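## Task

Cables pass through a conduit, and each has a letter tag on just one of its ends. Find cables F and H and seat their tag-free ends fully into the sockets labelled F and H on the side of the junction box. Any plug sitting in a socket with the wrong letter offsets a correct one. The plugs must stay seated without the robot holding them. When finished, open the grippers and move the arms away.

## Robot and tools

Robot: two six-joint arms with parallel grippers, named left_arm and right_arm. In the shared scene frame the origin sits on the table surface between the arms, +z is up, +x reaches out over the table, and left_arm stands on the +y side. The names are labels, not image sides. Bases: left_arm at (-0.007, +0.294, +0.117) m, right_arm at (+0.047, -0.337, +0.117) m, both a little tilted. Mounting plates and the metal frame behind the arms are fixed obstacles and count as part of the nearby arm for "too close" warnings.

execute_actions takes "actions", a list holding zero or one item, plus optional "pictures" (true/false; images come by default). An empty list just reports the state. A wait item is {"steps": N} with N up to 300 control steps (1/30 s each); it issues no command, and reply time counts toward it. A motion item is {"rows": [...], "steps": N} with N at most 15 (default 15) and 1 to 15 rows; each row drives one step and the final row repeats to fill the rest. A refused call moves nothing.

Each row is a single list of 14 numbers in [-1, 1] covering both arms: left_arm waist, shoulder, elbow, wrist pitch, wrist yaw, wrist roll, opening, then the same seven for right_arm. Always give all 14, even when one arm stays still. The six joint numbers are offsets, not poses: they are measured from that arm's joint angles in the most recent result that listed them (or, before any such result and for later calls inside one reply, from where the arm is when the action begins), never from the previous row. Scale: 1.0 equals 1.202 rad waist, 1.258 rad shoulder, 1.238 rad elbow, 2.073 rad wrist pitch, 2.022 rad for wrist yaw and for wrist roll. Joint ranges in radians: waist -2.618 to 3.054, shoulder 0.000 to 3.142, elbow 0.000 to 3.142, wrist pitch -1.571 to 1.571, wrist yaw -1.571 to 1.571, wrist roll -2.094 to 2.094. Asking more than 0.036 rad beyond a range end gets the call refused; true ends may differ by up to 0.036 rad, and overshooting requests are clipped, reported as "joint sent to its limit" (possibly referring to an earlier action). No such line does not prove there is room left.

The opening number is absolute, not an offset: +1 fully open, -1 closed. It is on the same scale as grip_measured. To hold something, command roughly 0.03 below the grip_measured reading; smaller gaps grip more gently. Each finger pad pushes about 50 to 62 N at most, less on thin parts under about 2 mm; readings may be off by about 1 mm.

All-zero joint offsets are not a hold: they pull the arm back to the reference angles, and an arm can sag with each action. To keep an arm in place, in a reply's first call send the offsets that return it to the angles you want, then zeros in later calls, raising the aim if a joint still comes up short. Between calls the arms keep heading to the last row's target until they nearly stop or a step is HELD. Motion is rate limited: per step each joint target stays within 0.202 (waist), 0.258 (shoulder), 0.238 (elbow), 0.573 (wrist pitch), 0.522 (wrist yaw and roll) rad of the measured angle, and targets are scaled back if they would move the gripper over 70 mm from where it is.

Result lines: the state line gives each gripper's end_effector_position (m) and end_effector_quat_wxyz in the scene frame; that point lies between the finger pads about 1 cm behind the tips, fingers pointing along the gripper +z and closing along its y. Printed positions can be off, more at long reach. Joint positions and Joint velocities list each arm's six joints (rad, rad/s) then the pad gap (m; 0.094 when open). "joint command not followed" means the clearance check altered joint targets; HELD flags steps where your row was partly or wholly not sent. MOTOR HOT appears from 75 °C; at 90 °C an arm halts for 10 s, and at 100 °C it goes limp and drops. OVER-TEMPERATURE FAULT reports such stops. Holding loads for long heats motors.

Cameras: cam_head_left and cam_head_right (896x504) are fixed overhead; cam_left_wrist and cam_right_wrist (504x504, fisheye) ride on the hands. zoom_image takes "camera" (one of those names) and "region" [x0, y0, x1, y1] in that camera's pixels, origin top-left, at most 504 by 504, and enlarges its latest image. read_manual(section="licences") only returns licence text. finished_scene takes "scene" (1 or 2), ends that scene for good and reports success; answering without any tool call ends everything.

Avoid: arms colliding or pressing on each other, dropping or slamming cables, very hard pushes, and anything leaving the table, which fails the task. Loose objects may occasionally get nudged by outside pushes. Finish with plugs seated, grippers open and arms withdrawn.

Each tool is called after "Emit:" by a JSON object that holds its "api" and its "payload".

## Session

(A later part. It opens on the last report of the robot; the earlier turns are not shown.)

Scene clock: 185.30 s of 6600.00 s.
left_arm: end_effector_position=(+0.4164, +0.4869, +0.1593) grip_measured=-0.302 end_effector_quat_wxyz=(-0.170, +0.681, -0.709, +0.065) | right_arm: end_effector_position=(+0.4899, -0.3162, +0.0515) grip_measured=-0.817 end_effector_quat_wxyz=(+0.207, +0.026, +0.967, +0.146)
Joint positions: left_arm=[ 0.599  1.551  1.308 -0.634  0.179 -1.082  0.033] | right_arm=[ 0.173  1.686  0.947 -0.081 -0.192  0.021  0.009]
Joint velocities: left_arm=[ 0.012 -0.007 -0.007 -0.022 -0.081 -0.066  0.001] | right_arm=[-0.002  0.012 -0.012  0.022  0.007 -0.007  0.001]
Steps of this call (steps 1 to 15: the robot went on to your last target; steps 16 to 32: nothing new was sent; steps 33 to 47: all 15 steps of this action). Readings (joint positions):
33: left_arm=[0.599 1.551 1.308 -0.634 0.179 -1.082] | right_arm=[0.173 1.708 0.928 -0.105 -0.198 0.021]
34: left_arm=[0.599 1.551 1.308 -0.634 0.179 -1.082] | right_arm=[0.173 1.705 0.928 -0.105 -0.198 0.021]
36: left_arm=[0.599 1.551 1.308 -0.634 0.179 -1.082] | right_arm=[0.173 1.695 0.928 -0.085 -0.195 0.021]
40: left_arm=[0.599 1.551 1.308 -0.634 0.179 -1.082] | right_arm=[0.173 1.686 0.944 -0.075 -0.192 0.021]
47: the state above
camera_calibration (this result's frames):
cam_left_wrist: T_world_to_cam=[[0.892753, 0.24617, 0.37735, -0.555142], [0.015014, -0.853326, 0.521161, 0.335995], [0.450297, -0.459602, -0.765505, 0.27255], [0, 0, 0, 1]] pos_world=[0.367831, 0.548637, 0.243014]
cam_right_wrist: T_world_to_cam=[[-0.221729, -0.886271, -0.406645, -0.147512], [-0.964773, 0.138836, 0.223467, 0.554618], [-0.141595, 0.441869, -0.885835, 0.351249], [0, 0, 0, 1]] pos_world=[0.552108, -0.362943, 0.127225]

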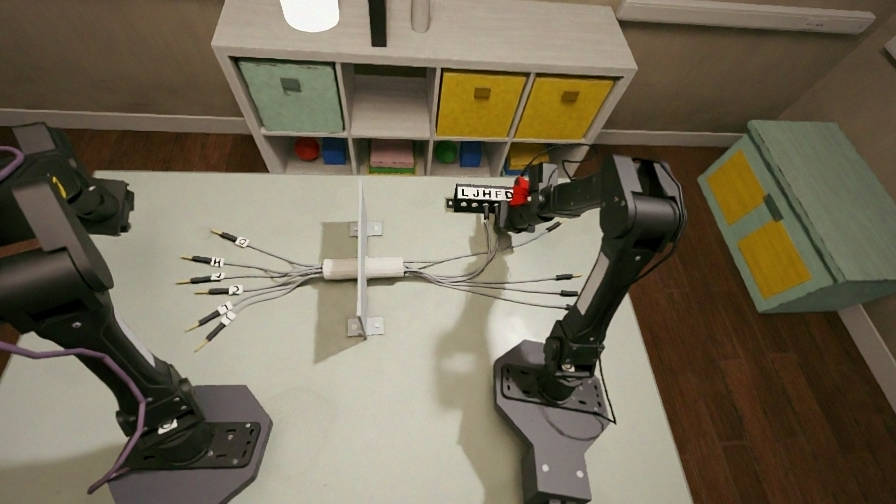

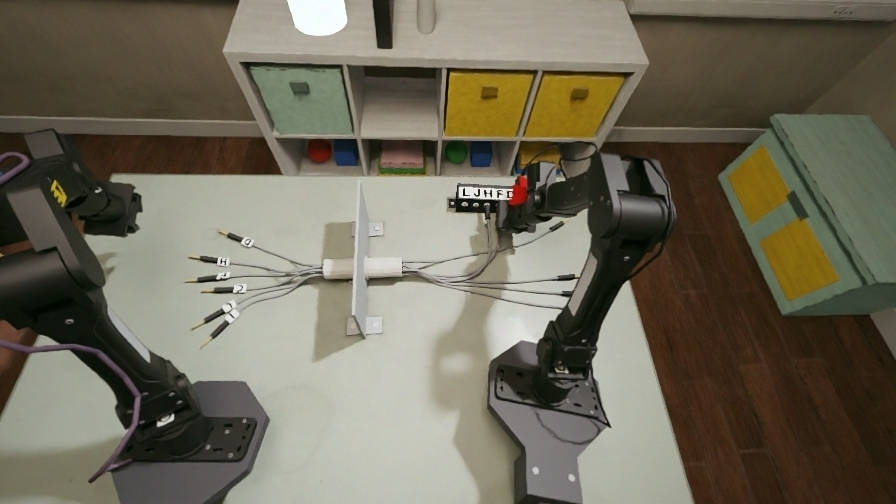

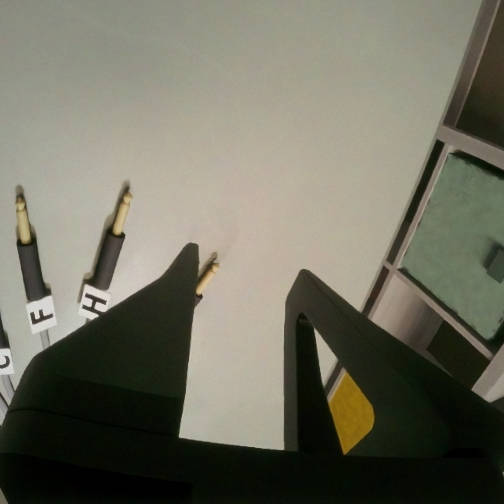

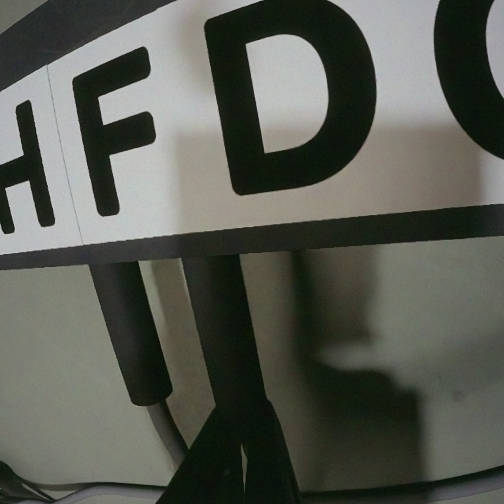

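Progress. More push.

Emit:
{"api": "execute_actions", "payload": {"actions": [{"rows":[[0,0,0,0,0,0,-0.3,0,0,0.02,0.03,0,0,-0.82],[0,0,0,0,0,0,-0.3,0,0.01,0.04,0.05,0,0,-0.82],[0,0,0,0,0,0,-0.3,0,0.015,0.05,0.07,0,0,-0.82],[0,0,0,0,0,0,-0.3,0,0.015,0.06,0.09,0,0,-0.82]],"steps":12}]}}

Emit:
{"api": "execute_actions", "payload": {"actions": [{"rows":[[0,0,0,0,0,0,-0.3,0,0,0,0,0,0,-0.5],[0,0,0,0,0,0,-0.3,0,0,0,0,0,0,-0.5],[0,0,0,0,0,0,-0.3,0,0,0,0,0,0,-0.5],[0,0,0,0,0,0,-0.3,0,-0.03,-0.05,0,0,0,-0.5],[0,0,0,0,0,0,-0.3,0,-0.06,-0.1,0,0,0,-0.5]],"steps":15}]}}

Scene clock: 186.53 s of 6600.00 s.
left_arm: end_effector_position=(+0.4165, +0.4868, +0.1593) grip_measured=-0.302 end_effector_quat_wxyz=(-0.170, +0.681, -0.709, +0.066) | right_arm: end_effector_position=(+0.4896, -0.3155, +0.0460) grip_measured=-0.817 end_effector_quat_wxyz=(+0.201, +0.026, +0.968, +0.146)
Joint positions: left_arm=[ 0.599  1.551  1.308 -0.634  0.18  -1.082  0.033] | right_arm=[ 0.173  1.706  0.954 -0.08  -0.192  0.021  0.009]
Joint velocities: left_arm=[-0.002  0.002  0.002  0.022  0.007 -0.007 -0.001] | right_arm=[-0.002  0.007 -0.022 -0.066  0.037 -0.037  0.   ]
Steps of this call (steps 1 to 15: the robot went on to your last target; steps 16 to 25: nothing new was sent; steps 26 to 37: all 12 steps of this action). Readings (joint positions):
26: left_arm=[0.599 1.551 1.308 -0.634 0.179 -1.082] | right_arm=[0.173 1.687 0.948 -0.087 -0.192 0.021]
27: left_arm=[0.599 1.551 1.308 -0.634 0.180 -1.082] | right_arm=[0.173 1.688 0.948 -0.087 -0.192 0.021]
29: left_arm=[0.599 1.551 1.308 -0.634 0.180 -1.082] | right_arm=[0.173 1.695 0.951 -0.083 -0.192 0.021]
33: left_arm=[0.599 1.551 1.308 -0.634 0.180 -1.082] | right_arm=[0.173 1.706 0.954 -0.080 -0.192 0.021]
37: the state above
camera_calibration (this result's frames):
cam_left_wrist: T_world_to_cam=[[0.892702, 0.246169, 0.37747, -0.555162], [0.0146194, -0.852996, 0.521712, 0.335803], [0.45041, -0.460215, -0.76507, 0.272652], [0, 0, 0, 1]] pos_world=[0.367881, 0.548582, 0.242962]
cam_right_wrist: T_world_to_cam=[[-0.22519, -0.88633, -0.404608, -0.147664], [-0.962351, 0.137462, 0.234488, 0.553313], [-0.152216, 0.44218, -0.883916, 0.351276], [0, 0, 0, 1]] pos_world=[0.552698, -0.362265, 0.121007]

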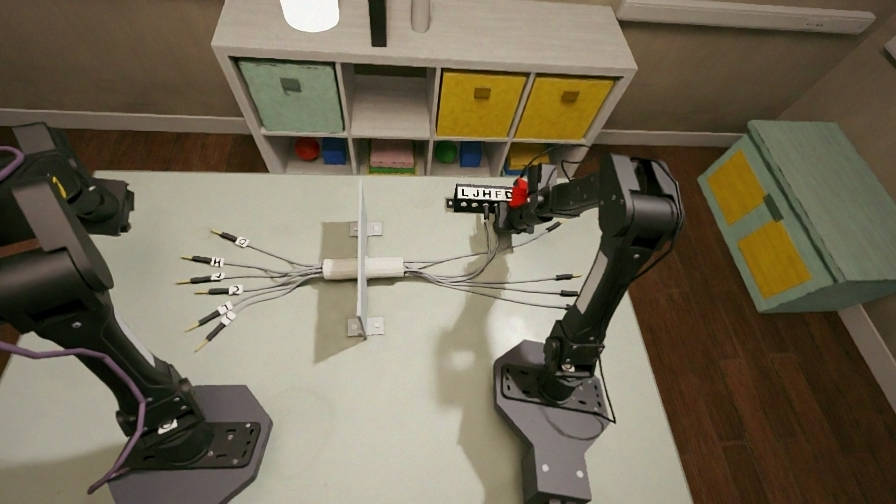

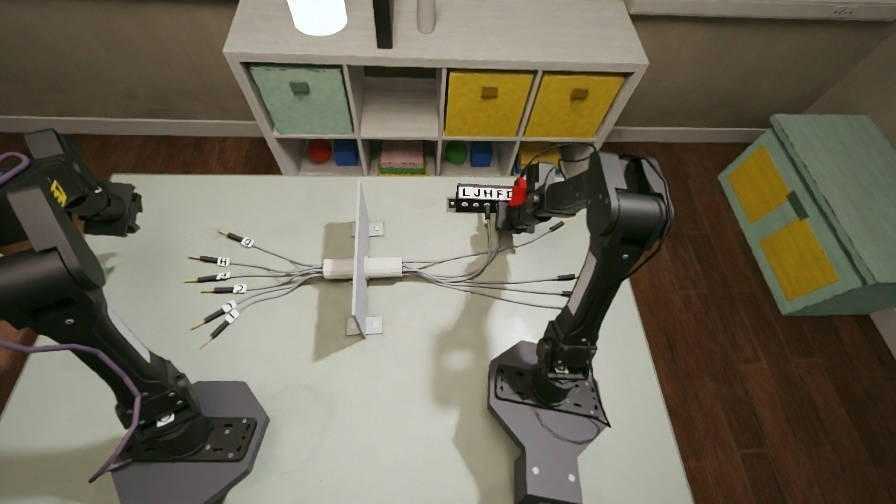

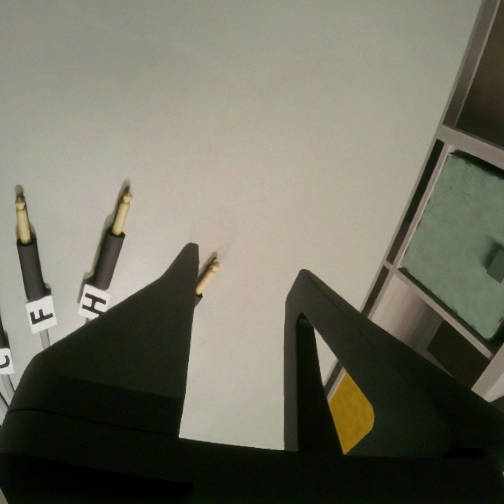

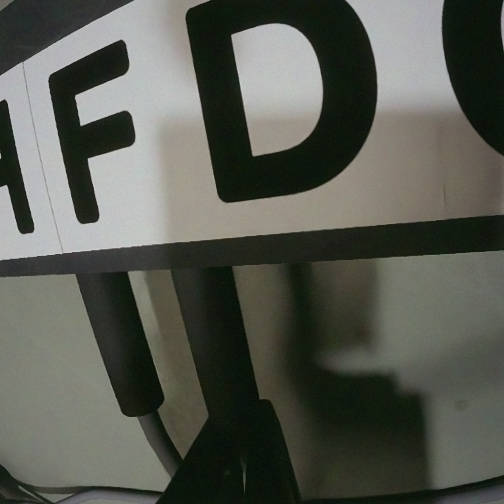

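Scene clock: 187.03 s of 6600.00 s.
left_arm: end_effector_position=(+0.4165, +0.4867, +0.1593) grip_measured=-0.302 end_effector_quat_wxyz=(-0.169, +0.681, -0.709, +0.066) | right_arm: end_effector_position=(+0.4465, -0.3119, +0.0322) grip_measured=-0.503 end_effector_quat_wxyz=(+0.161, +0.028, +0.975, +0.148)
Joint positions: left_arm=[ 0.599  1.551  1.308 -0.634  0.181 -1.082  0.033] | right_arm=[ 0.173  1.663  0.838 -0.088 -0.192  0.021  0.023]
Joint velocities: left_arm=[-0.012 -0.002  0.002  0.051 -0.051  0.022  0.   ] | right_arm=[-0.007 -0.032  0.007 -0.051 -0.051 -0.022  0.   ]
Steps of this call (steps 1 to 15: all 15 steps of this action). Readings (joint positions):
1: left_arm=[0.599 1.551 1.308 -0.634 0.180 -1.082] | right_arm=[0.173 1.706 0.954 -0.087 -0.192 0.021]
2: left_arm=[0.599 1.551 1.308 -0.634 0.181 -1.082] | right_arm=[0.173 1.706 0.954 -0.086 -0.192 0.021]
4: left_arm=[0.599 1.551 1.308 -0.634 0.181 -1.082] | right_arm=[0.173 1.705 0.948 -0.081 -0.192 0.021]
8: left_arm=[0.599 1.551 1.308 -0.634 0.181 -1.082] | right_arm=[0.173 1.664 0.856 -0.076 -0.192 0.021]
15: the state above
camera_calibration (this result's frames):
cam_left_wrist: T_world_to_cam=[[0.892652, 0.246168, 0.377589, -0.555183], [0.0142248, -0.852665, 0.522264, 0.335612], [0.450522, -0.460829, -0.764635, 0.272753], [0, 0, 0, 1]] pos_world=[0.36793, 0.548526, 0.24291]
cam_right_wrist: T_world_to_cam=[[-0.249293, -0.887026, -0.388635, -0.149689], [-0.941392, 0.127803, 0.312165, 0.499648], [-0.22723, 0.443679, -0.8669, 0.364327], [0, 0, 0, 1]] pos_world=[0.515834, -0.358279, 0.101688]

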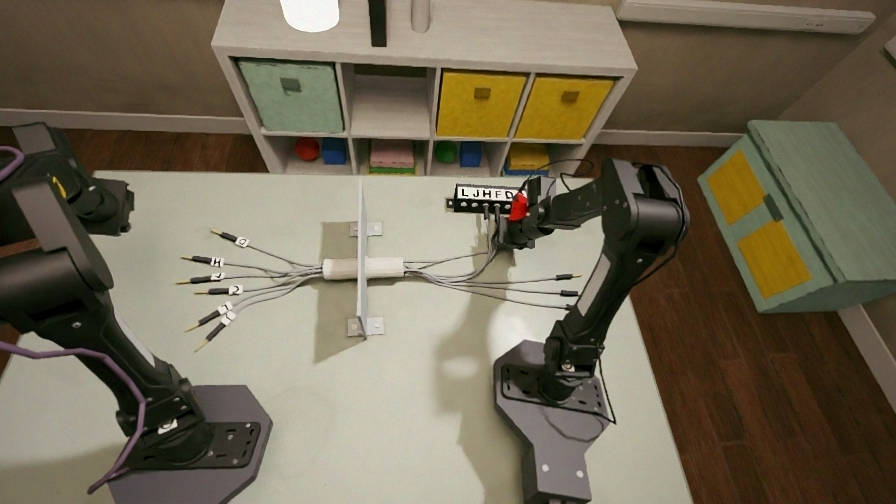

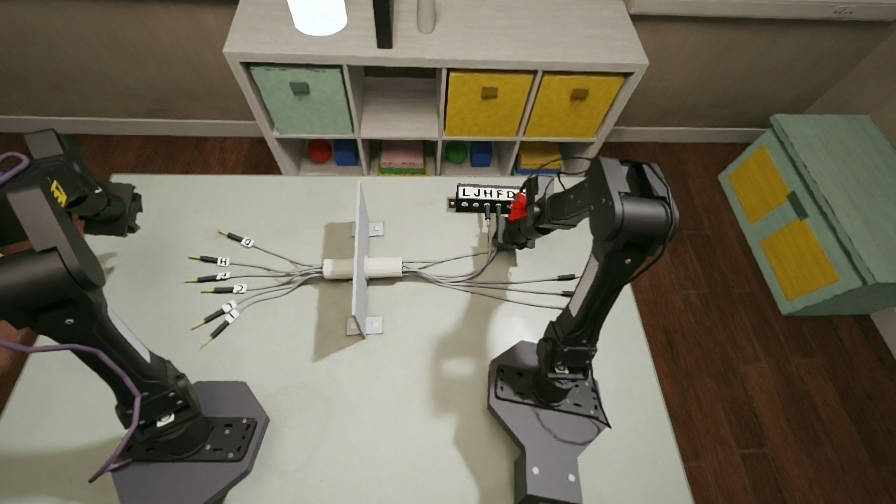

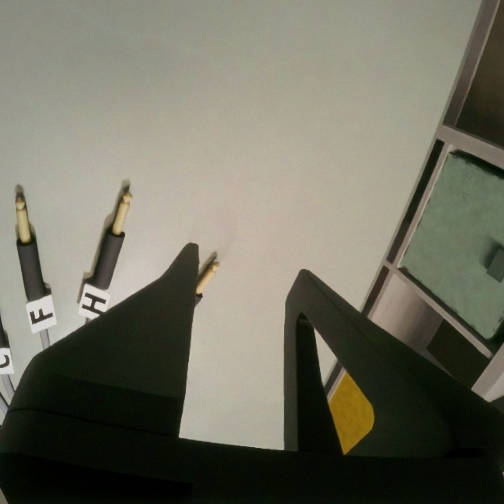

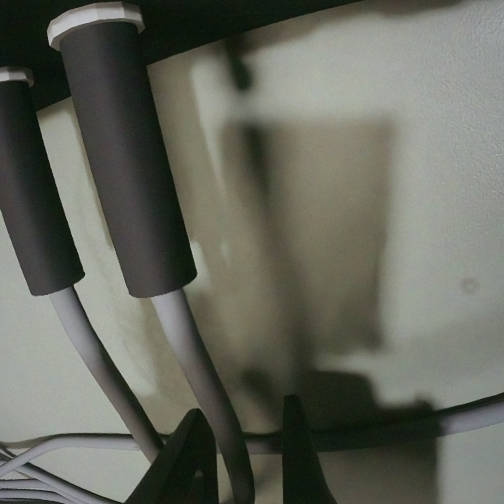

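Seated flush. Lift away (open, up), then swing aside.

Emit:
{"api": "execute_actions", "payload": {"actions": [{"rows":[[0,0,0,0,0,0,-0.3,0,-0.05,0,0,0,0,-0.3],[0,0,0,0,0,0,-0.3,0,-0.12,-0.02,0,0,0,-0.3],[0,0,0,0,0,0,-0.3,0,-0.2,-0.04,-0.05,0,0,-0.3],[0,0,0,0,0,0,-0.3,-0.05,-0.28,-0.06,-0.1,0,0,-0.3],[0,0,0,0,0,0,-0.3,-0.2,-0.3,-0.06,-0.1,0,0,-0.3],[0,0,0,0,0,0,-0.3,-0.35,-0.3,-0.06,-0.1,0,0,-0.3]],"steps":15}]}}

Scene clock: 188.13 s of 6600.00 s.
left_arm: end_effector_position=(+0.4166, +0.4866, +0.1593) grip_measured=-0.302 end_effector_quat_wxyz=(-0.169, +0.681, -0.709, +0.066) | right_arm: end_effector_position=(+0.4132, -0.4789, +0.1155) grip_measured=-0.303 end_effector_quat_wxyz=(+0.232, +0.205, +0.950, +0.021)
Joint positions: left_arm=[ 0.599  1.551  1.308 -0.634  0.182 -1.082  0.033] | right_arm=[-0.257  1.287  0.782 -0.259 -0.18   0.021  0.033]
Joint velocities: left_arm=[-0.007 -0.007  0.012 -0.022  0.037 -0.007 -0.   ] | right_arm=[-0.007 -0.012 -0.012 -0.183 -0.022 -0.007 -0.001]
Steps of this call (steps 1 to 15: the robot went on to your last target; steps 16 to 18: nothing new was sent; steps 19 to 33: all 15 steps of this action). Readings (joint positions):
19: left_arm=[0.599 1.551 1.308 -0.634 0.181 -1.082] | right_arm=[0.173 1.660 0.838 -0.088 -0.192 0.021]
20: left_arm=[0.599 1.551 1.308 -0.634 0.181 -1.082] | right_arm=[0.173 1.647 0.834 -0.090 -0.192 0.021]
22: left_arm=[0.599 1.551 1.308 -0.634 0.181 -1.082] | right_arm=[0.168 1.552 0.805 -0.134 -0.192 0.021]
26: left_arm=[0.599 1.551 1.308 -0.634 0.182 -1.082] | right_arm=[-0.025 1.327 0.782 -0.215 -0.208 0.021]
33: the state above
camera_calibration (this result's frames):
cam_left_wrist: T_world_to_cam=[[0.892602, 0.246167, 0.377709, -0.555204], [0.0138302, -0.852334, 0.522815, 0.335421], [0.450634, -0.461442, -0.764199, 0.272854], [0, 0, 0, 1]] pos_world=[0.367979, 0.54847, 0.242858]
cam_right_wrist: T_world_to_cam=[[-0.569408, -0.777798, -0.266092, -0.103351], [-0.821932, 0.544286, 0.167871, 0.630374], [0.0142599, 0.314296, -0.949218, 0.350832], [0, 0, 0, 1]] pos_world=[0.454273, -0.533756, 0.199694]

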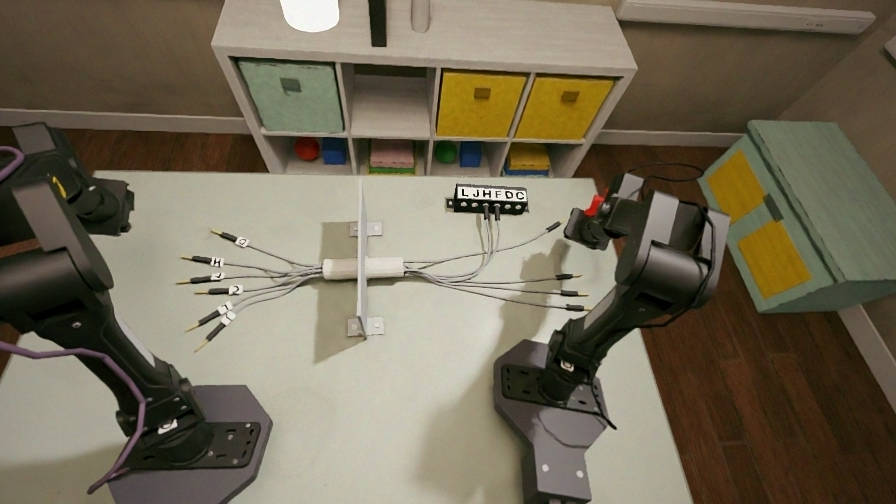

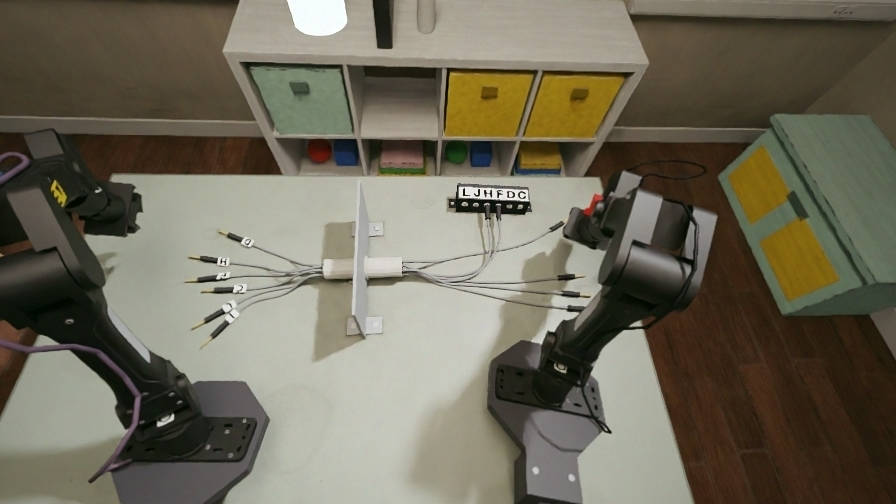

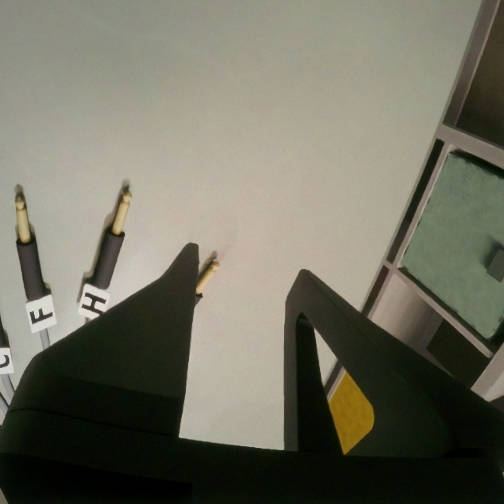

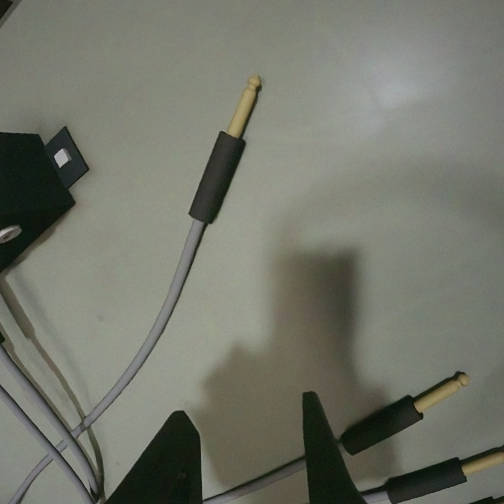

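Emit:
{"api": "finished_scene", "payload": {"scene": 1}}

The scene is finished: the task was done.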